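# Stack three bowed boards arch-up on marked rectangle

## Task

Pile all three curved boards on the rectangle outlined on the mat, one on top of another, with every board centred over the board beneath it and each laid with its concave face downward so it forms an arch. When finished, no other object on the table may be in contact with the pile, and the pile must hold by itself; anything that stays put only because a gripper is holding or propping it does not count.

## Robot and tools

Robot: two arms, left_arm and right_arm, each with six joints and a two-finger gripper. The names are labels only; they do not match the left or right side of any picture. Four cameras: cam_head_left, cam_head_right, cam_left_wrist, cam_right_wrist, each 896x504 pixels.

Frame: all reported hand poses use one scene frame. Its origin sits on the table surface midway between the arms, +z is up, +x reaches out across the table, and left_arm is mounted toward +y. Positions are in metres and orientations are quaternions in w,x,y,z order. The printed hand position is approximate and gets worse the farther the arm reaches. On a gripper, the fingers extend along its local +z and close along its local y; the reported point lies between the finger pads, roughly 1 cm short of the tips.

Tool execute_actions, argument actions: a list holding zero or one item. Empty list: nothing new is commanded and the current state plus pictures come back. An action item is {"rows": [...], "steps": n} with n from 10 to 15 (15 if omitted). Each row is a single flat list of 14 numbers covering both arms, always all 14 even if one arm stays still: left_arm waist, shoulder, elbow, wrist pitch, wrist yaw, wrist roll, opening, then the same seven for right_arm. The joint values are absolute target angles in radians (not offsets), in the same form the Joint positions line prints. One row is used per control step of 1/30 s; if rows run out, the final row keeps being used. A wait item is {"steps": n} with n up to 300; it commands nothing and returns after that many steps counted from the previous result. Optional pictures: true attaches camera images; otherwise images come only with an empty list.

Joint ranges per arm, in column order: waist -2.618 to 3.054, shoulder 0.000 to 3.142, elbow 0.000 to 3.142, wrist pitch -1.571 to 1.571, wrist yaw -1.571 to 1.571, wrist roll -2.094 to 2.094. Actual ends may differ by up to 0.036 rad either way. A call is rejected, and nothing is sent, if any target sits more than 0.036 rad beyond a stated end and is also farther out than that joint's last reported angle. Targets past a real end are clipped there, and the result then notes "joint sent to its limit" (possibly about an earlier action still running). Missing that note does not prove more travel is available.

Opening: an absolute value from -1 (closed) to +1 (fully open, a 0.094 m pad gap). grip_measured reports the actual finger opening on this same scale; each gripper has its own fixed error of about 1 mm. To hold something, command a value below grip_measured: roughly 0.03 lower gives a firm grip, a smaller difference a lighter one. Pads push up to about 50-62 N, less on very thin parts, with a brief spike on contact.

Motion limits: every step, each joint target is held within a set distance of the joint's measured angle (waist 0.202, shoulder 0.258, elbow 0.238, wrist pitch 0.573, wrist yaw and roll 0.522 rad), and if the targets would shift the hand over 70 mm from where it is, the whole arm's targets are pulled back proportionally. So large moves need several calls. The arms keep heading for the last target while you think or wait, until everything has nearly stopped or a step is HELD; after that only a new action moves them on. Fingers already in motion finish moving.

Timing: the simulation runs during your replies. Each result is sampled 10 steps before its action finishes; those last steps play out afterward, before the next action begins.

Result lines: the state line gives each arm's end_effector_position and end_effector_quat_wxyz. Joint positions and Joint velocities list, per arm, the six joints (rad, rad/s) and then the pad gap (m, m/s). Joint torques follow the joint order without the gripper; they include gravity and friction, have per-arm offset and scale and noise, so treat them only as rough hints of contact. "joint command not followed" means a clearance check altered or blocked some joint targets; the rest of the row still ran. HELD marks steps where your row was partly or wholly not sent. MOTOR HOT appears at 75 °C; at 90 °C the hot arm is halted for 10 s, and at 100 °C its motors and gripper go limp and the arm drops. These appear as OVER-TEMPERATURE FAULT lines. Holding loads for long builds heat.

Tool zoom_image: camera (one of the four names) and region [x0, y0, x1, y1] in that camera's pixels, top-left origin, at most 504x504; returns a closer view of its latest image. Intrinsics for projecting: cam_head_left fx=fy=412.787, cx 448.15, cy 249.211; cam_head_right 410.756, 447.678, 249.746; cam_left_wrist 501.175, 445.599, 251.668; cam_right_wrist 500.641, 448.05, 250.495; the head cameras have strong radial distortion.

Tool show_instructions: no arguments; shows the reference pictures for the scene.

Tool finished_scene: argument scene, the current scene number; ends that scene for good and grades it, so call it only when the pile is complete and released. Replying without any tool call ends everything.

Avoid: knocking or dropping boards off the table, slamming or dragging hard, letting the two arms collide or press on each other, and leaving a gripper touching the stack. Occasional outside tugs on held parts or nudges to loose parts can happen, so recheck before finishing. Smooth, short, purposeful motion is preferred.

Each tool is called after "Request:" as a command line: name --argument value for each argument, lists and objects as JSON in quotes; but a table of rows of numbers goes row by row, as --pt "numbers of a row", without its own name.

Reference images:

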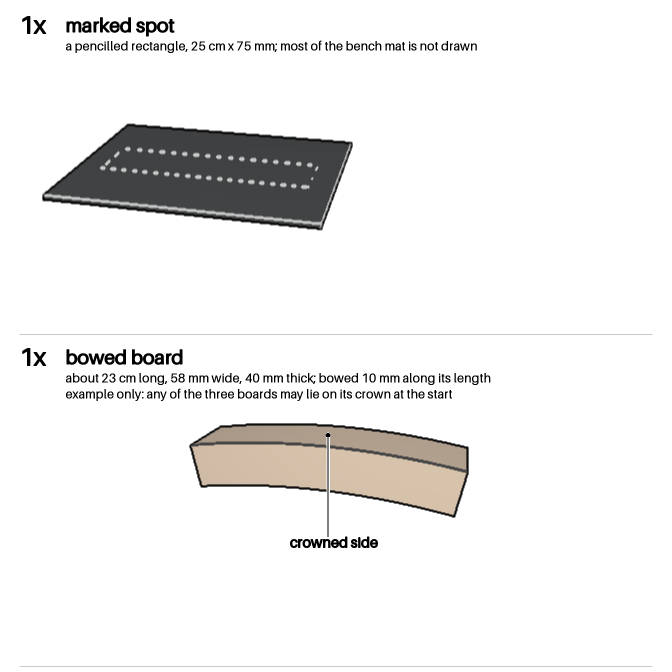

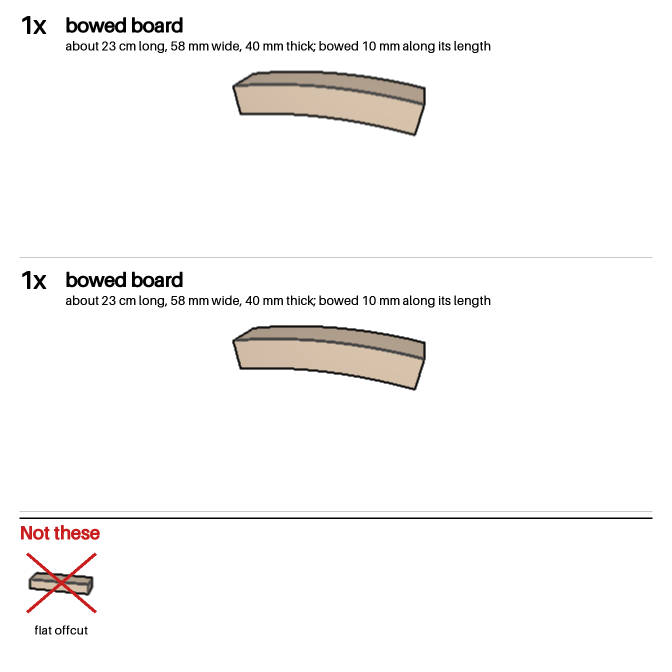

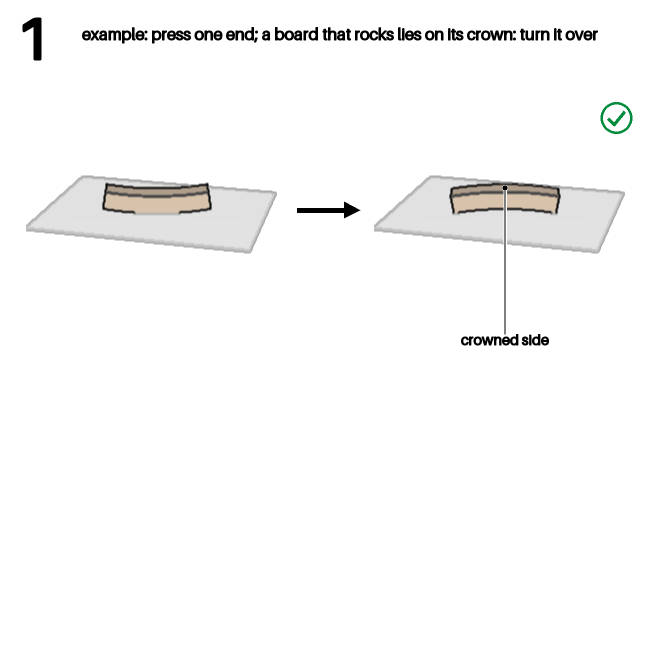

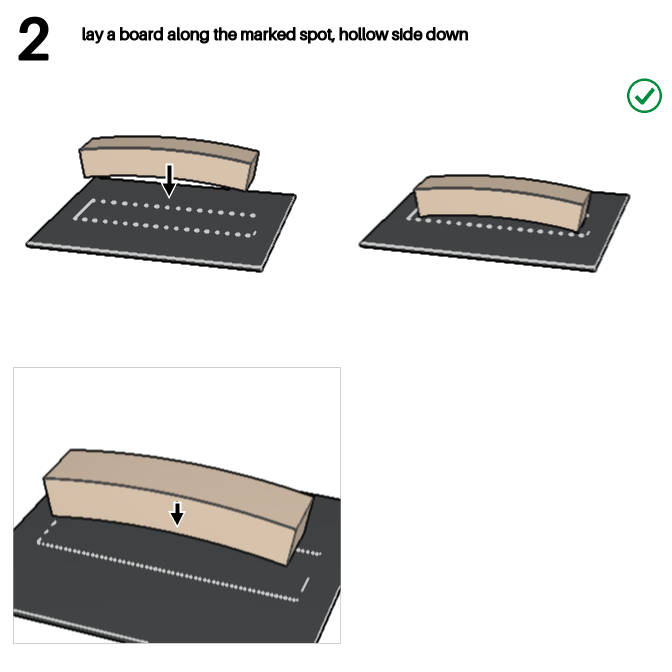

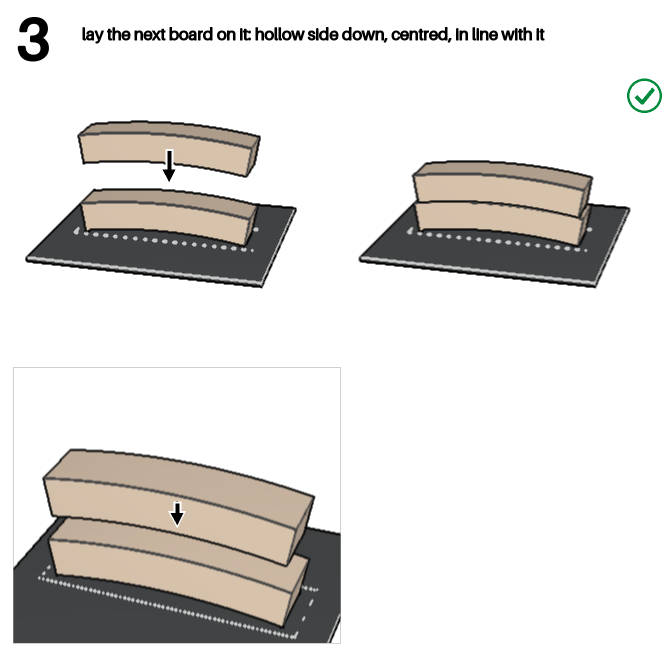

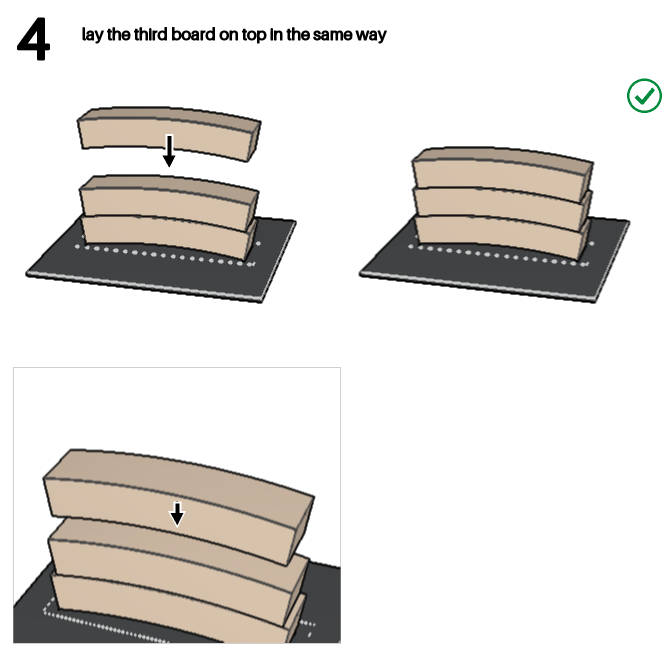

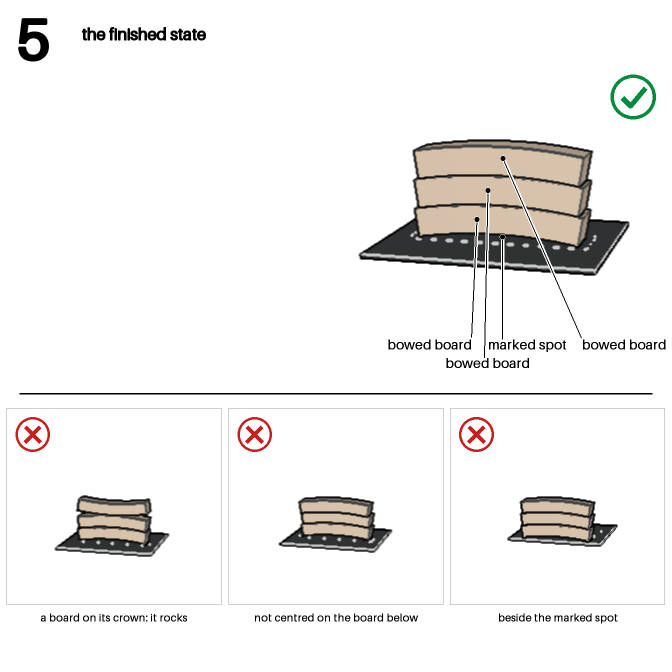

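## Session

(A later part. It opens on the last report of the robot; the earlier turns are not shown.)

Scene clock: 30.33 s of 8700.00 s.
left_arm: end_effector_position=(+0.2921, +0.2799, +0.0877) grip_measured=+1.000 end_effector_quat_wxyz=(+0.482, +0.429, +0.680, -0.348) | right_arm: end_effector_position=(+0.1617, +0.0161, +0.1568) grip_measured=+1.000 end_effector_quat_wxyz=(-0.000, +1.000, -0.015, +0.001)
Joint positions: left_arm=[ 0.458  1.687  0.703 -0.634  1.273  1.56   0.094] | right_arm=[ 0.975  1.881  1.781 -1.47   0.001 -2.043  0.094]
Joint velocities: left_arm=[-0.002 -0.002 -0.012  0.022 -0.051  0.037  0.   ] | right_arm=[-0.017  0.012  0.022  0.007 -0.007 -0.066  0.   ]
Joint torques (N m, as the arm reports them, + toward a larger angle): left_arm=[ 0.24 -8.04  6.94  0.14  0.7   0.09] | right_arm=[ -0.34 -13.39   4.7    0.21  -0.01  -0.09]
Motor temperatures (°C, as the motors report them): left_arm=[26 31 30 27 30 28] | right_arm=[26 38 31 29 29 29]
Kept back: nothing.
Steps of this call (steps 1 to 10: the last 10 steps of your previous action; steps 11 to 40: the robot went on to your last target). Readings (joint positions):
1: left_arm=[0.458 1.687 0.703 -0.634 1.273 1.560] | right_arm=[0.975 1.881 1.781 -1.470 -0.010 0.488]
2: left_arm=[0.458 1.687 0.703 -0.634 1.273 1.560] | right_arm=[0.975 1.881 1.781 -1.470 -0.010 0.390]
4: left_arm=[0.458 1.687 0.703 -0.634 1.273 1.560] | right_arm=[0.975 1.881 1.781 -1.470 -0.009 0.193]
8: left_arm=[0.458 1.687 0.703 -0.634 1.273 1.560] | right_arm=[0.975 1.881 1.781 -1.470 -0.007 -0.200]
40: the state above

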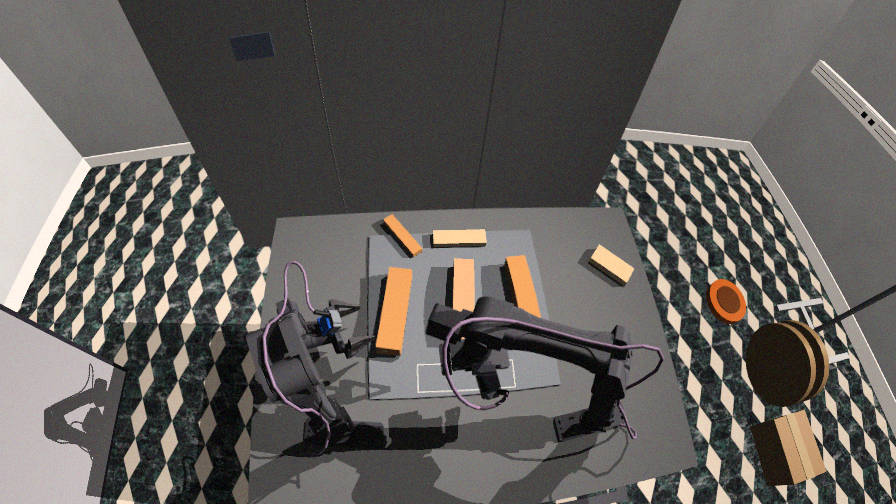

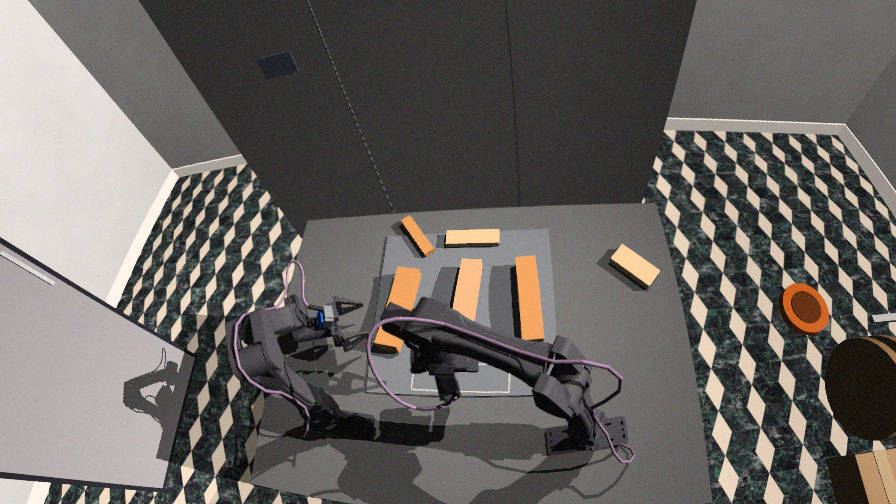

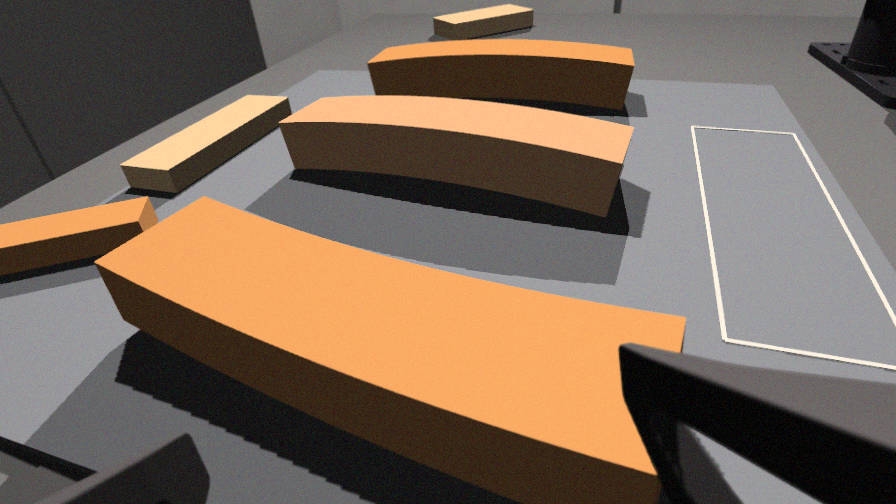

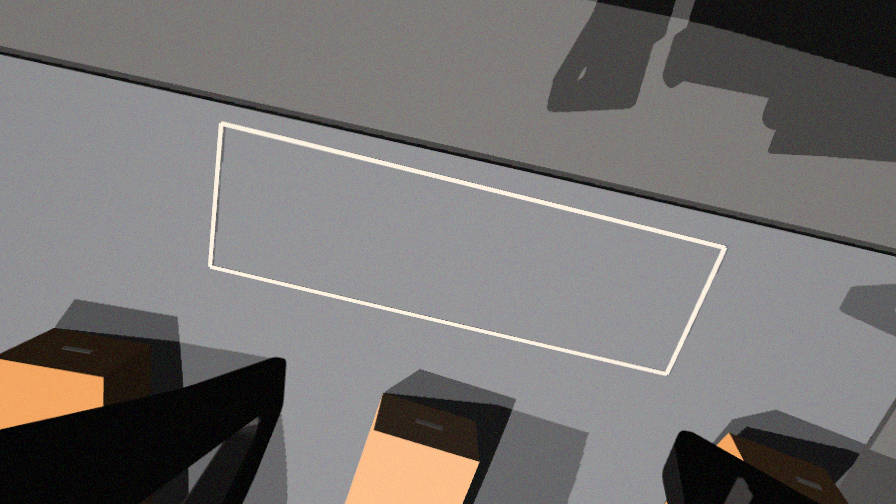

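Request:
zoom_image --camera "cam_right_wrist" --region '[190, 105, 290, 285]'

Request:
zoom_image --camera "cam_right_wrist" --region '[640, 225, 750, 395]'

Request:
zoom_image --camera "cam_right_wrist" --region '[330, 360, 530, 504]'

Request:
zoom_image --camera "cam_right_wrist" --region '[0, 290, 200, 440]'

Region (190, 105, 290, 285) of cam_right_wrist's 896x504 image, scaled by 2.800, with more detail than that image has.

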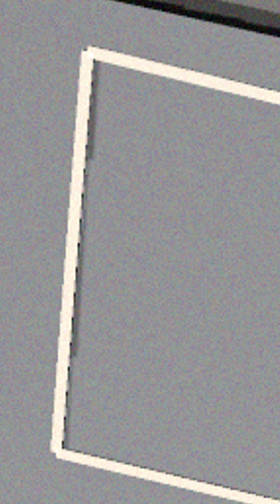

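Region (640, 225, 750, 395) of cam_right_wrist's 896x504 image, scaled by 2.965, with more detail than that image has; it fills the left 326 columns of this view, and the rest is white.

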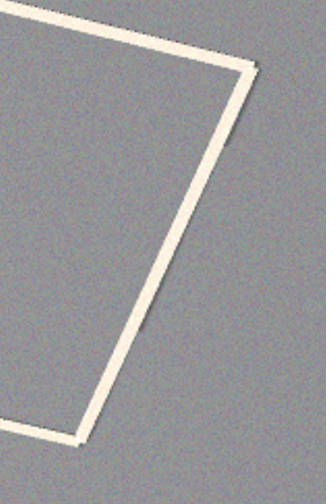

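Region (330, 360, 530, 504) of cam_right_wrist's 896x504 image, scaled by 2.520, with more detail than that image has; it fills the top 363 rows of this view, and the rest is white.

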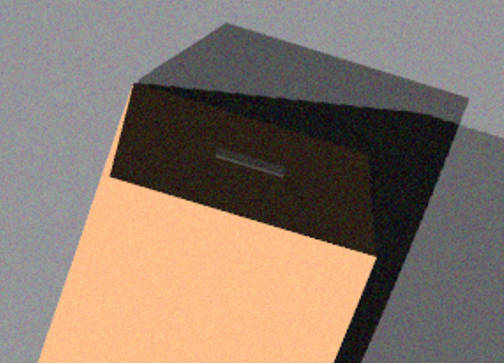

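Region (0, 290, 200, 440) of cam_right_wrist's 896x504 image, scaled by 2.520, with more detail than that image has; it fills the top 378 rows of this view, and the rest is white.

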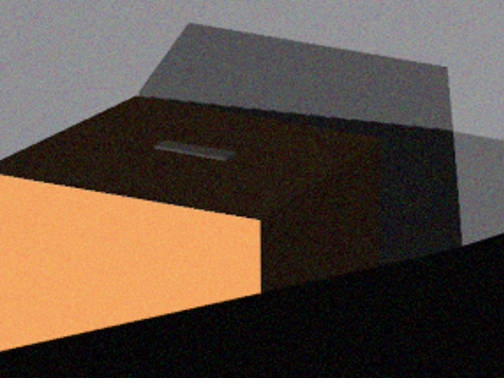

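Request:
execute_actions --actions '[{"rows": [[0.3,1.8,1.6,-1.3,1.1,0.6,1, 0.1915,2.03,1.80,-1.33,0,0.2855,1]], "steps": 15}]'

Request:
execute_actions --actions '[{"rows": [[-0.342,2.12,1.98,-1.40,0,-0.183,1, 0.1915,2.03,1.80,-1.33,0,0.2855,1]], "steps": 15}]'

Request:
execute_actions --actions '[{"steps": 25}]' --pictures true

Scene clock: 44.03 s of 8700.00 s.
left_arm: end_effector_position=(+0.3050, +0.2539, +0.1055) grip_measured=+1.000 end_effector_quat_wxyz=(+0.240, +0.273, +0.791, -0.493) | right_arm: end_effector_position=(+0.2219, +0.0003, +0.1282) grip_measured=+1.000 end_effector_quat_wxyz=(+0.004, +0.963, -0.268, -0.008)
Joint positions: left_arm=[ 0.307  1.814  1.029 -1.065  1.143  1.092  0.094] | right_arm=[ 0.805  1.967  1.784 -1.401 -0.012 -1.701  0.094]
Joint velocities: left_arm=[-0.408  0.305  2.088 -1.59  -0.447 -2.879  0.   ] | right_arm=[-1.409  0.711 -0.007  0.447 -0.051  2.278  0.   ]
Joint torques (N m, as the arm reports them, + toward a larger angle): left_arm=[  1.36 -10.66   8.57  -0.28   0.6    0.02] | right_arm=[ -2.02 -11.9    7.48   0.05   0.1   -0.01]
Motor temperatures (°C, as the motors report them): left_arm=[26 31 30 27 30 28] | right_arm=[26 38 31 29 29 29]
Steps of this call (steps 1 to 30: the robot went on to your last target; steps 31 to 90: nothing new was sent; then 10.53 s passed at rest; steps 91 to 95: the first 5 steps of this action). Readings (joint positions):
91: left_arm=[0.441 1.703 0.739 -0.721 1.240 1.487] | right_arm=[0.962 1.888 1.781 -1.466 -0.005 -1.999]
92: left_arm=[0.400 1.741 0.808 -0.842 1.206 1.387] | right_arm=[0.937 1.900 1.784 -1.453 -0.011 -1.927]
94: left_arm=[0.326 1.801 0.956 -1.007 1.160 1.191] | right_arm=[0.854 1.942 1.784 -1.417 -0.012 -1.780]
95: the state above

Scene clock: 44.53 s of 8700.00 s.
left_arm: end_effector_position=(+0.4324, +0.2518, +0.1656) grip_measured=+1.000 end_effector_quat_wxyz=(+0.089, +0.110, +0.937, -0.318) | right_arm: end_effector_position=(+0.3720, -0.2002, +0.0982) grip_measured=+1.000 end_effector_quat_wxyz=(-0.009, -0.285, +0.958, -0.011)
Joint positions: left_arm=[ 0.094  2.058  1.909 -1.326  0.667  0.235  0.094] | right_arm=[ 0.151  2.05   1.784 -1.322  0.024 -0.333  0.094]
Joint velocities: left_arm=[-1.629  1.546  1.194  0.139 -2.996 -2.762  0.   ] | right_arm=[ 0.232 -0.007 -0.007 -0.051 -0.007  2.777  0.   ]
Joint torques (N m, as the arm reports them, + toward a larger angle): left_arm=[ -3.82 -14.4    6.43  -0.95   0.56   0.01] | right_arm=[  1.91 -14.82   7.75   0.16  -0.2    0.  ]
Motor temperatures (°C, as the motors report them): left_arm=[26 31 30 27 30 28] | right_arm=[26 39 31 29 29 29]
Steps of this call (steps 1 to 10: the last 10 steps of your previous action; steps 11 to 15: the first 5 steps of this action). Readings (joint positions):
11: left_arm=[0.280 1.819 1.630 -1.278 1.036 0.595] | right_arm=[0.186 2.050 1.784 -1.322 0.012 -0.730]
12: left_arm=[0.248 1.870 1.705 -1.313 0.950 0.512] | right_arm=[0.159 2.050 1.784 -1.322 0.018 -0.630]
14: left_arm=[0.151 1.999 1.854 -1.330 0.769 0.333] | right_arm=[0.145 2.050 1.784 -1.322 0.024 -0.432]
15: the state above

Scene clock: 45.37 s of 8700.00 s.
left_arm: end_effector_position=(+0.3921, +0.1873, +0.1008) grip_measured=+1.000 end_effector_quat_wxyz=(-0.012, +0.113, +0.993, -0.001) | right_arm: end_effector_position=(+0.3675, -0.1829, +0.0981) grip_measured=+1.000 end_effector_quat_wxyz=(-0.007, -0.004, +1.000, -0.005)
Joint positions: left_arm=[-0.338  2.147  1.943 -1.389  0.009 -0.171  0.094] | right_arm=[ 0.189  2.05   1.784 -1.322  0.006  0.275  0.094]
Joint velocities: left_arm=[ 0.012 -0.002  0.002  0.007 -0.051  0.037  0.   ] | right_arm=[-0.017 -0.002 -0.017 -0.051 -0.081  0.037  0.   ]
Joint torques (N m, as the arm reports them, + toward a larger angle): left_arm=[ -0.38 -14.25   9.74  -0.08  -0.06  -0.11] | right_arm=[  0.16 -14.86   7.79   0.15  -0.06   0.07]
Motor temperatures (°C, as the motors report them): left_arm=[26 31 30 27 30 28] | right_arm=[26 39 31 29 29 29]
Kept back: nothing.
Steps of this call (steps 1 to 10: the last 10 steps of your previous action; steps 11 to 25: the robot went on to your last target). Readings (joint positions):
1: left_arm=[0.035 2.102 1.936 -1.320 0.565 0.152] | right_arm=[0.160 2.050 1.784 -1.322 0.022 -0.235]
2: left_arm=[-0.028 2.132 1.943 -1.320 0.462 0.086] | right_arm=[0.169 2.050 1.784 -1.322 0.019 -0.137]
4: left_arm=[-0.160 2.169 1.943 -1.333 0.289 -0.009] | right_arm=[0.184 2.050 1.784 -1.322 0.014 0.013]
8: left_arm=[-0.376 2.170 1.943 -1.355 0.132 -0.105] | right_arm=[0.189 2.050 1.784 -1.322 0.008 0.170]
25: the state above

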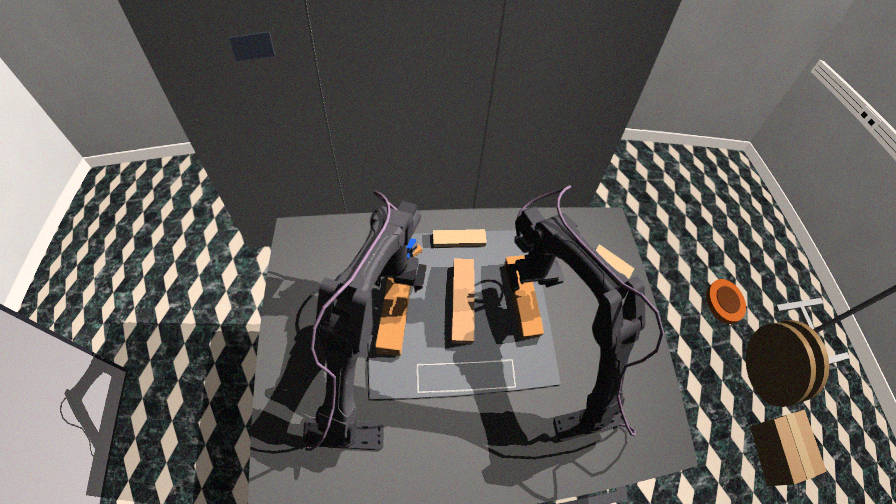

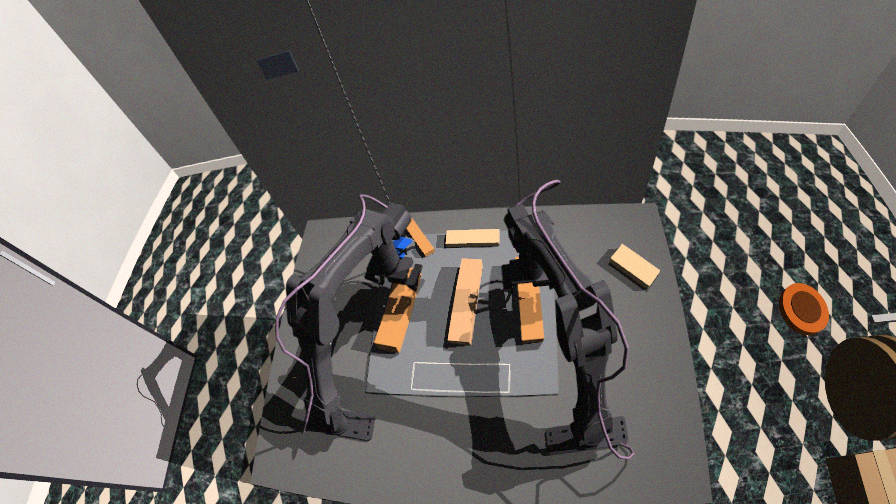

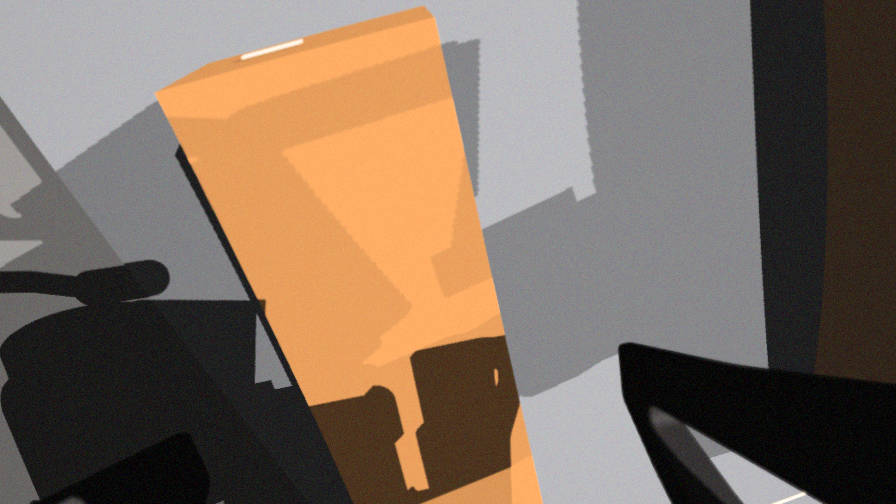

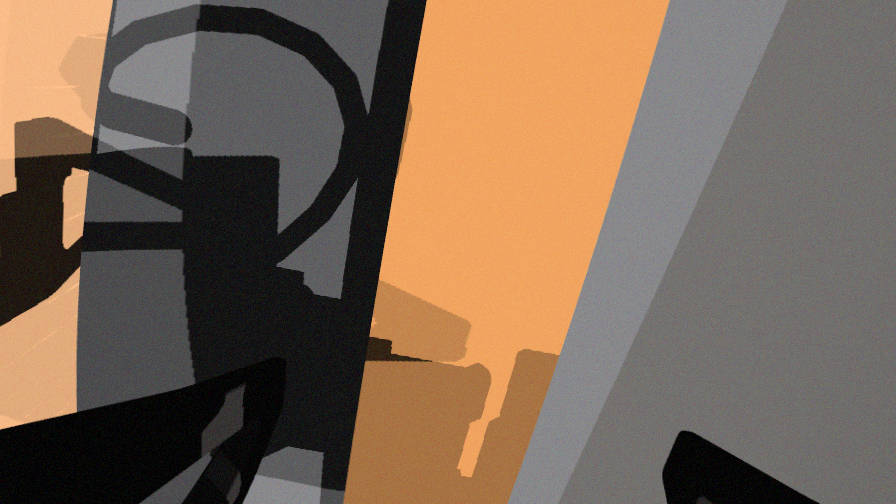

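Request:
execute_actions --actions '[{"rows": [ [-0.341,2.124,1.976,-1.393,0,-0.184,1, 0.192,2.031,1.793,-1.322,0,0.286,1], [-0.340,2.129,1.970,-1.381,0,-0.186,1, 0.192,2.033,1.781,-1.309,0,0.287,1], [-0.338,2.137,1.962,-1.364,0,-0.188,1, 0.192,2.035,1.765,-1.290,0,0.287,1], [-0.336,2.147,1.952,-1.344,0,-0.190,1, 0.193,2.038,1.746,-1.269,0,0.288,1], [-0.333,2.157,1.941,-1.323,0,-0.193,1, 0.193,2.042,1.725,-1.245,0,0.290,1], [-0.331,2.168,1.930,-1.301,0,-0.196,1, 0.194,2.045,1.704,-1.221,0,0.291,1], [-0.329,2.178,1.919,-1.279,0,-0.199,1, 0.194,2.048,1.683,-1.198,0,0.292,1], [-0.326,2.188,1.908,-1.257,0,-0.202,1, 0.195,2.051,1.661,-1.174,0,0.293,1], [-0.324,2.199,1.897,-1.235,0,-0.205,1, 0.195,2.054,1.640,-1.150,0,0.294,1], [-0.321,2.209,1.886,-1.214,0,-0.208,1, 0.196,2.058,1.619,-1.126,0,0.295,1], [-0.319,2.219,1.876,-1.194,0,-0.210,1, 0.196,2.061,1.600,-1.105,0,0.296,1], [-0.317,2.227,1.868,-1.177,0,-0.212,1, 0.197,2.063,1.584,-1.086,0,0.297,1], [-0.316,2.233,1.862,-1.165,0,-0.214,1, 0.197,2.065,1.572,-1.073,0,0.298,1], [-0.315,2.236,1.858,-1.158,0,-0.215,1, 0.197,2.066,1.565,-1.065,0,0.298,1], [-0.315,2.236,1.858,-1.158,0,-0.215,1, 0.197,2.066,1.565,-1.065,0,0.298,1] ], "steps": 15}]'

Request:
execute_actions --actions '[{"steps": 20}]'

Scene clock: 49.13 s of 8700.00 s.
left_arm: end_effector_position=(+0.3946, +0.1867, +0.1005) grip_measured=+1.000 end_effector_quat_wxyz=(-0.007, +0.111, +0.994, -0.002) | right_arm: end_effector_position=(+0.3692, -0.1824, +0.0956) grip_measured=+1.000 end_effector_quat_wxyz=(-0.004, -0.002, +1.000, -0.004)
Joint positions: left_arm=[-0.338  2.147  1.943 -1.378  0.007 -0.176  0.094] | right_arm=[ 0.189  2.05   1.774 -1.305  0.006  0.279  0.094]
Joint velocities: left_arm=[ 0.017  0.022  0.002  0.198 -0.022 -0.051  0.   ] | right_arm=[-0.012 -0.007 -0.252  0.432 -0.022 -0.022  0.   ]
Joint torques (N m, as the arm reports them, + toward a larger angle): left_arm=[  0.4  -11.24   6.6    0.3   -0.11  -0.14] | right_arm=[  0.32 -13.7    3.72   0.32  -0.05   0.07]
Motor temperatures (°C, as the motors report them): left_arm=[26 32 30 27 30 28] | right_arm=[26 39 32 29 29 29]
Steps of this call (steps 1 to 30: the robot went on to your last target; steps 31 to 90: nothing new was sent; then 0.60 s passed at rest; steps 91 to 95: the first 5 steps of this action). Readings (joint positions):
91: left_arm=[-0.338 2.147 1.943 -1.389 0.007 -0.172] | right_arm=[0.189 2.050 1.784 -1.322 0.006 0.277]
92: left_arm=[-0.338 2.147 1.943 -1.389 0.007 -0.173] | right_arm=[0.189 2.050 1.784 -1.322 0.006 0.278]
94: left_arm=[-0.338 2.147 1.943 -1.385 0.007 -0.175] | right_arm=[0.189 2.050 1.781 -1.316 0.006 0.278]
95: the state above

Scene clock: 49.80 s of 8700.00 s.
left_arm: end_effector_position=(+0.4165, +0.1839, +0.0323) grip_measured=+1.000 end_effector_quat_wxyz=(-0.006, +0.090, +0.996, -0.001) | right_arm: end_effector_position=(+0.3675, -0.1829, +0.0424) grip_measured=+1.000 end_effector_quat_wxyz=(+0.001, +0.004, +1.000, -0.003)
Joint positions: left_arm=[-0.324  2.261  1.856 -1.176  0.006 -0.204  0.094] | right_arm=[ 0.189  2.063  1.58  -1.089  0.006  0.289  0.094]
Joint velocities: left_arm=[-0.002 -0.007 -0.002  0.051 -0.022 -0.007  0.   ] | right_arm=[-0.002  0.002  0.017  0.007 -0.007 -0.022  0.   ]
Joint torques (N m, as the arm reports them, + toward a larger angle): left_arm=[  0.67 -14.92   6.78   0.18  -0.08  -0.11] | right_arm=[  0.61 -12.71   5.1    0.45  -0.06   0.08]
Motor temperatures (°C, as the motors report them): left_arm=[26 33 30 27 30 28] | right_arm=[26 39 32 29 29 29]
Kept back: nothing.
Steps of this call (steps 1 to 10: the last 10 steps of your previous action; steps 11 to 20: the robot went on to your last target). Readings (joint positions):
1: left_arm=[-0.338 2.150 1.943 -1.368 0.007 -0.178] | right_arm=[0.189 2.050 1.762 -1.290 0.006 0.280]
2: left_arm=[-0.338 2.154 1.943 -1.356 0.007 -0.180] | right_arm=[0.189 2.050 1.744 -1.273 0.006 0.280]
4: left_arm=[-0.338 2.167 1.933 -1.320 0.007 -0.184] | right_arm=[0.189 2.050 1.700 -1.238 0.006 0.282]
8: left_arm=[-0.334 2.213 1.890 -1.246 0.007 -0.194] | right_arm=[0.189 2.051 1.614 -1.168 0.006 0.286]
20: the state above

Request:
execute_actions --actions '[{"rows": [ [-0.311,2.236,1.853,-1.149,0,-0.215,1, 0.199,2.072,1.563,-1.057,0,0.298,1], [-0.308,2.236,1.848,-1.140,0,-0.215,1, 0.201,2.078,1.561,-1.049,0,0.298,1], [-0.305,2.236,1.844,-1.133,0,-0.215,1, 0.202,2.083,1.559,-1.043,0,0.298,1], [-0.304,2.236,1.842,-1.130,0,-0.215,1, 0.203,2.087,1.558,-1.040,0,0.298,1] ], "steps": 12}]'

Request:
execute_actions --actions '[{"steps": 15}]' --pictures true

Scene clock: 51.43 s of 8700.00 s.
left_arm: end_effector_position=(+0.4183, +0.1832, +0.0323) grip_measured=+1.000 end_effector_quat_wxyz=(-0.002, +0.090, +0.996, -0.002) | right_arm: end_effector_position=(+0.3695, -0.1824, +0.0424) grip_measured=+1.000 end_effector_quat_wxyz=(+0.005, +0.004, +1.000, -0.002)
Joint positions: left_arm=[-0.324  2.261  1.856 -1.168  0.006 -0.204  0.094] | right_arm=[ 0.189  2.063  1.58  -1.08   0.006  0.29   0.094]
Joint velocities: left_arm=[-0.002 -0.007  0.002  0.066  0.037 -0.007  0.   ] | right_arm=[ 0.007 -0.002  0.002  0.051 -0.051  0.022  0.   ]
Joint torques (N m, as the arm reports them, + toward a larger angle): left_arm=[  1.31 -15.03   5.94   0.28  -0.04  -0.11] | right_arm=[  0.88 -11.61   4.75   0.52  -0.06   0.08]
Motor temperatures (°C, as the motors report them): left_arm=[26 33 30 27 30 28] | right_arm=[26 39 32 29 29 29]
Steps of this call (steps 1 to 30: the robot went on to your last target; steps 31 to 47: nothing new was sent; steps 48 to 49: the first 2 steps of this action). Readings (joint positions):
48: left_arm=[-0.324 2.261 1.856 -1.171 0.006 -0.204] | right_arm=[0.189 2.063 1.580 -1.082 0.006 0.290]
49: the state above

Scene clock: 51.93 s of 8700.00 s.
left_arm: end_effector_position=(+0.4256, +0.1854, +0.0323) grip_measured=+1.000 end_effector_quat_wxyz=(+0.009, +0.085, +0.996, -0.006) | right_arm: end_effector_position=(+0.3738, -0.1811, +0.0378) grip_measured=+1.000 end_effector_quat_wxyz=(+0.009, +0.004, +1.000, -0.000)
Joint positions: left_arm=[-0.314  2.261  1.856 -1.144  0.006 -0.204  0.094] | right_arm=[ 0.189  2.075  1.58  -1.058  0.006  0.29   0.094]
Joint velocities: left_arm=[ 0.012 -0.017  0.002 -0.051 -0.022  0.007  0.   ] | right_arm=[ 0.012  0.002 -0.002  0.022  0.022  0.007  0.   ]
Joint torques (N m, as the arm reports them, + toward a larger angle): left_arm=[  0.7  -15.04   5.58   0.32  -0.06  -0.11] | right_arm=[  1.02 -12.09   4.45   0.51  -0.06   0.07]
Motor temperatures (°C, as the motors report them): left_arm=[26 33 30 27 30 28] | right_arm=[26 39 32 29 29 29]
Kept back: nothing.
Steps of this call (steps 1 to 10: the last 10 steps of your previous action; steps 11 to 15: the robot went on to your last target). Readings (joint positions):
1: left_arm=[-0.324 2.261 1.856 -1.165 0.006 -0.204] | right_arm=[0.189 2.063 1.580 -1.077 0.006 0.290]
2: left_arm=[-0.323 2.261 1.856 -1.161 0.006 -0.204] | right_arm=[0.189 2.063 1.580 -1.073 0.006 0.290]
4: left_arm=[-0.319 2.261 1.856 -1.154 0.006 -0.204] | right_arm=[0.189 2.066 1.580 -1.066 0.006 0.290]
8: left_arm=[-0.314 2.261 1.856 -1.147 0.006 -0.204] | right_arm=[0.189 2.074 1.580 -1.061 0.006 0.290]
15: the state above

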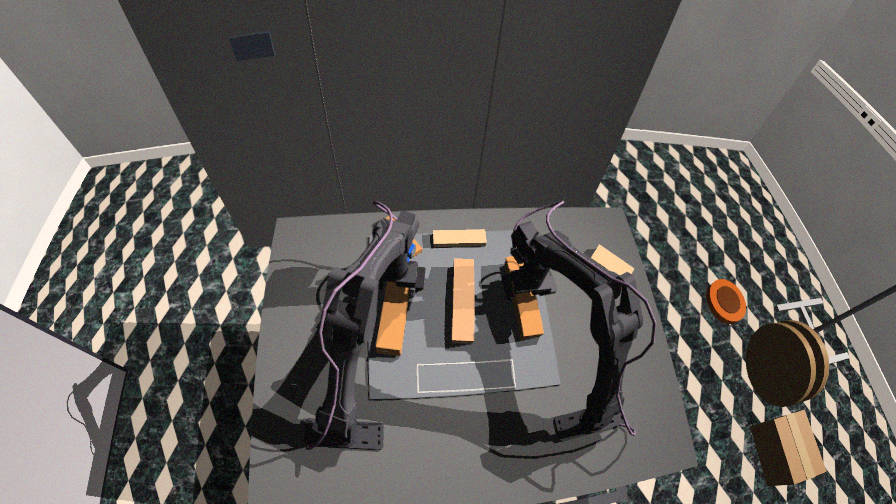

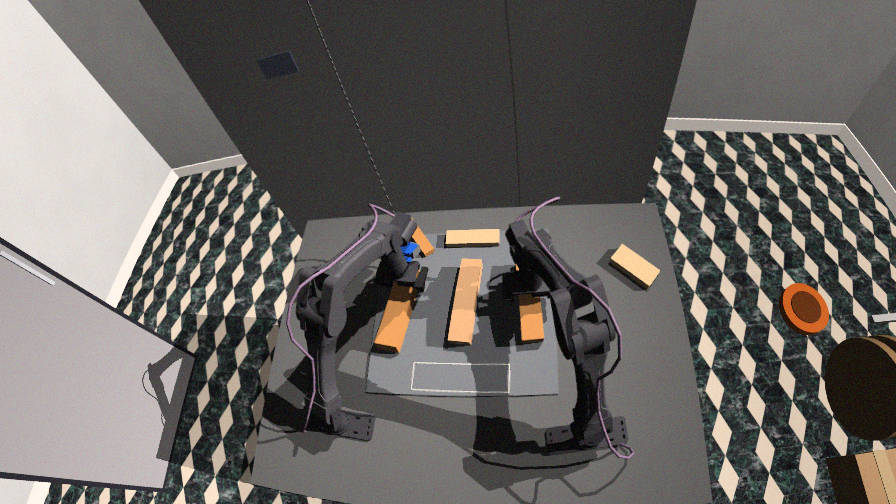

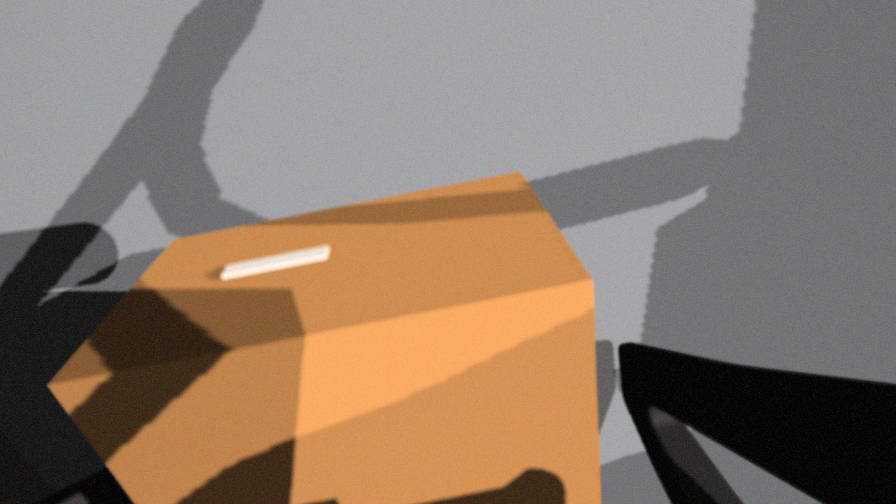

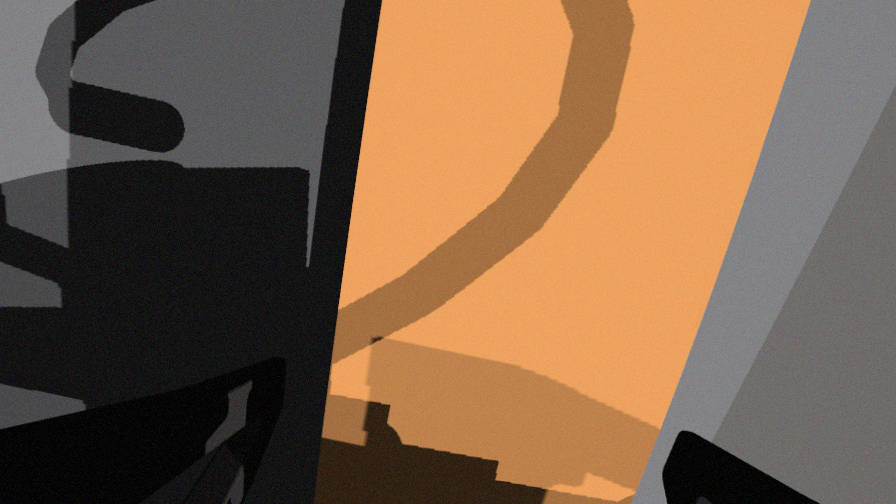

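Request:
execute_actions --actions '[{"rows": [ [-0.304,2.236,1.856,-1.135,0,-0.215,0.9, 0.203,2.090,1.554,-1.038,0,0.298,0.9], [-0.304,2.236,1.856,-1.135,0,-0.215,0.8, 0.203,2.093,1.549,-1.036,0,0.298,0.8], [-0.304,2.236,1.856,-1.135,0,-0.215,0.7, 0.203,2.096,1.544,-1.033,0,0.298,0.7], [-0.304,2.236,1.856,-1.135,0,-0.215,0.6, 0.203,2.099,1.540,-1.030,0,0.298,0.6], [-0.304,2.236,1.856,-1.135,0,-0.215,0.55, 0.203,2.099,1.540,-1.030,0,0.298,0.6], [-0.304,2.236,1.856,-1.135,0,-0.215,0.5, 0.203,2.099,1.540,-1.030,0,0.298,0.6], [-0.304,2.236,1.856,-1.135,0,-0.215,0.46, 0.203,2.099,1.540,-1.030,0,0.298,0.6], [-0.304,2.236,1.856,-1.135,0,-0.215,0.42, 0.203,2.099,1.540,-1.030,0,0.298,0.6], [-0.304,2.236,1.856,-1.135,0,-0.215,0.38, 0.203,2.099,1.540,-1.030,0,0.298,0.6], [-0.304,2.236,1.856,-1.135,0,-0.215,0.34, 0.203,2.099,1.540,-1.030,0,0.298,0.6], [-0.304,2.236,1.856,-1.135,0,-0.215,0.31, 0.203,2.099,1.540,-1.030,0,0.298,0.6], [-0.304,2.236,1.856,-1.135,0,-0.215,0.28, 0.203,2.099,1.540,-1.030,0,0.298,0.6], [-0.304,2.236,1.856,-1.135,0,-0.215,0.25, 0.203,2.099,1.540,-1.030,0,0.298,0.6], [-0.304,2.236,1.856,-1.135,0,-0.215,0.22, 0.203,2.099,1.540,-1.030,0,0.298,0.6], [-0.304,2.236,1.856,-1.135,0,-0.215,0.20, 0.203,2.099,1.540,-1.030,0,0.298,0.6] ], "steps": 15}]'

Request:
execute_actions --actions '[{"steps": 15}]'

Scene clock: 53.73 s of 8700.00 s.
left_arm: end_effector_position=(+0.4258, +0.1853, +0.0323) grip_measured=+0.582 end_effector_quat_wxyz=(+0.010, +0.085, +0.996, -0.006) | right_arm: end_effector_position=(+0.3725, -0.1815, +0.0349) grip_measured=+0.615 end_effector_quat_wxyz=(+0.008, +0.004, +1.000, -0.001)
Joint positions: left_arm=[-0.314  2.261  1.856 -1.144  0.006 -0.204  0.074] | right_arm=[ 0.189  2.076  1.57  -1.05   0.006  0.29   0.076]
Joint velocities: left_arm=[ 0.017 -0.002  0.007 -0.022 -0.037 -0.007 -0.06 ] | right_arm=[-0.007  0.066 -0.125  0.081 -0.007 -0.007 -0.024]
Joint torques (N m, as the arm reports them, + toward a larger angle): left_arm=[  0.76 -15.27   6.78   0.26  -0.08  -0.12] | right_arm=[  1.04 -11.36   4.46   0.48  -0.06   0.07]
Motor temperatures (°C, as the motors report them): left_arm=[26 34 30 27 30 28] | right_arm=[26 39 32 29 29 29]
Steps of this call (steps 1 to 15: the robot went on to your last target; steps 16 to 49: nothing new was sent; steps 50 to 54: the first 5 steps of this action). Readings (joint positions):
50: left_arm=[-0.314 2.261 1.856 -1.144 0.006 -0.204] | right_arm=[0.189 2.075 1.580 -1.057 0.006 0.290]
51: left_arm=[-0.314 2.261 1.856 -1.144 0.006 -0.204] | right_arm=[0.189 2.075 1.580 -1.057 0.006 0.290]
53: left_arm=[-0.314 2.261 1.856 -1.144 0.006 -0.204] | right_arm=[0.189 2.075 1.574 -1.052 0.006 0.290]
54: the state above

Scene clock: 54.23 s of 8700.00 s.
left_arm: end_effector_position=(+0.4260, +0.1859, +0.0323) grip_measured=+0.311 end_effector_quat_wxyz=(+0.010, +0.085, +0.996, -0.004) | right_arm: end_effector_position=(+0.3683, -0.1827, +0.0271) grip_measured=+0.603 end_effector_quat_wxyz=(-0.003, +0.004, +1.000, -0.004)
Joint positions: left_arm=[-0.314  2.261  1.856 -1.144  0.003 -0.205  0.062] | right_arm=[ 0.189  2.089  1.558 -1.048  0.006  0.29   0.075]
Joint velocities: left_arm=[-0.007 -0.007 -0.017  0.037 -0.066 -0.095 -0.   ] | right_arm=[-0.002  0.012 -0.002 -0.051  0.007  0.007 -0.   ]
Joint torques (N m, as the arm reports them, + toward a larger angle): left_arm=[  0.71 -15.21   6.61   0.25  -0.01  -0.1 ] | right_arm=[  1.06 -12.32   4.76   0.45  -0.06   0.06]
Motor temperatures (°C, as the motors report them): left_arm=[26 34 30 27 30 28] | right_arm=[26 39 32 29 29 29]
Kept back: nothing.
Steps of this call (steps 1 to 10: the last 10 steps of your previous action; steps 11 to 15: the robot went on to your last target). Readings (joint positions):
1: left_arm=[-0.314 2.261 1.856 -1.144 0.006 -0.204] | right_arm=[0.189 2.078 1.566 -1.050 0.006 0.290]
2: left_arm=[-0.314 2.261 1.856 -1.144 0.006 -0.204] | right_arm=[0.189 2.081 1.563 -1.050 0.006 0.290]
4: left_arm=[-0.314 2.261 1.856 -1.144 0.006 -0.204] | right_arm=[0.189 2.086 1.560 -1.050 0.006 0.290]
8: left_arm=[-0.314 2.261 1.856 -1.144 0.003 -0.205] | right_arm=[0.189 2.089 1.558 -1.050 0.006 0.290]
15: the state above


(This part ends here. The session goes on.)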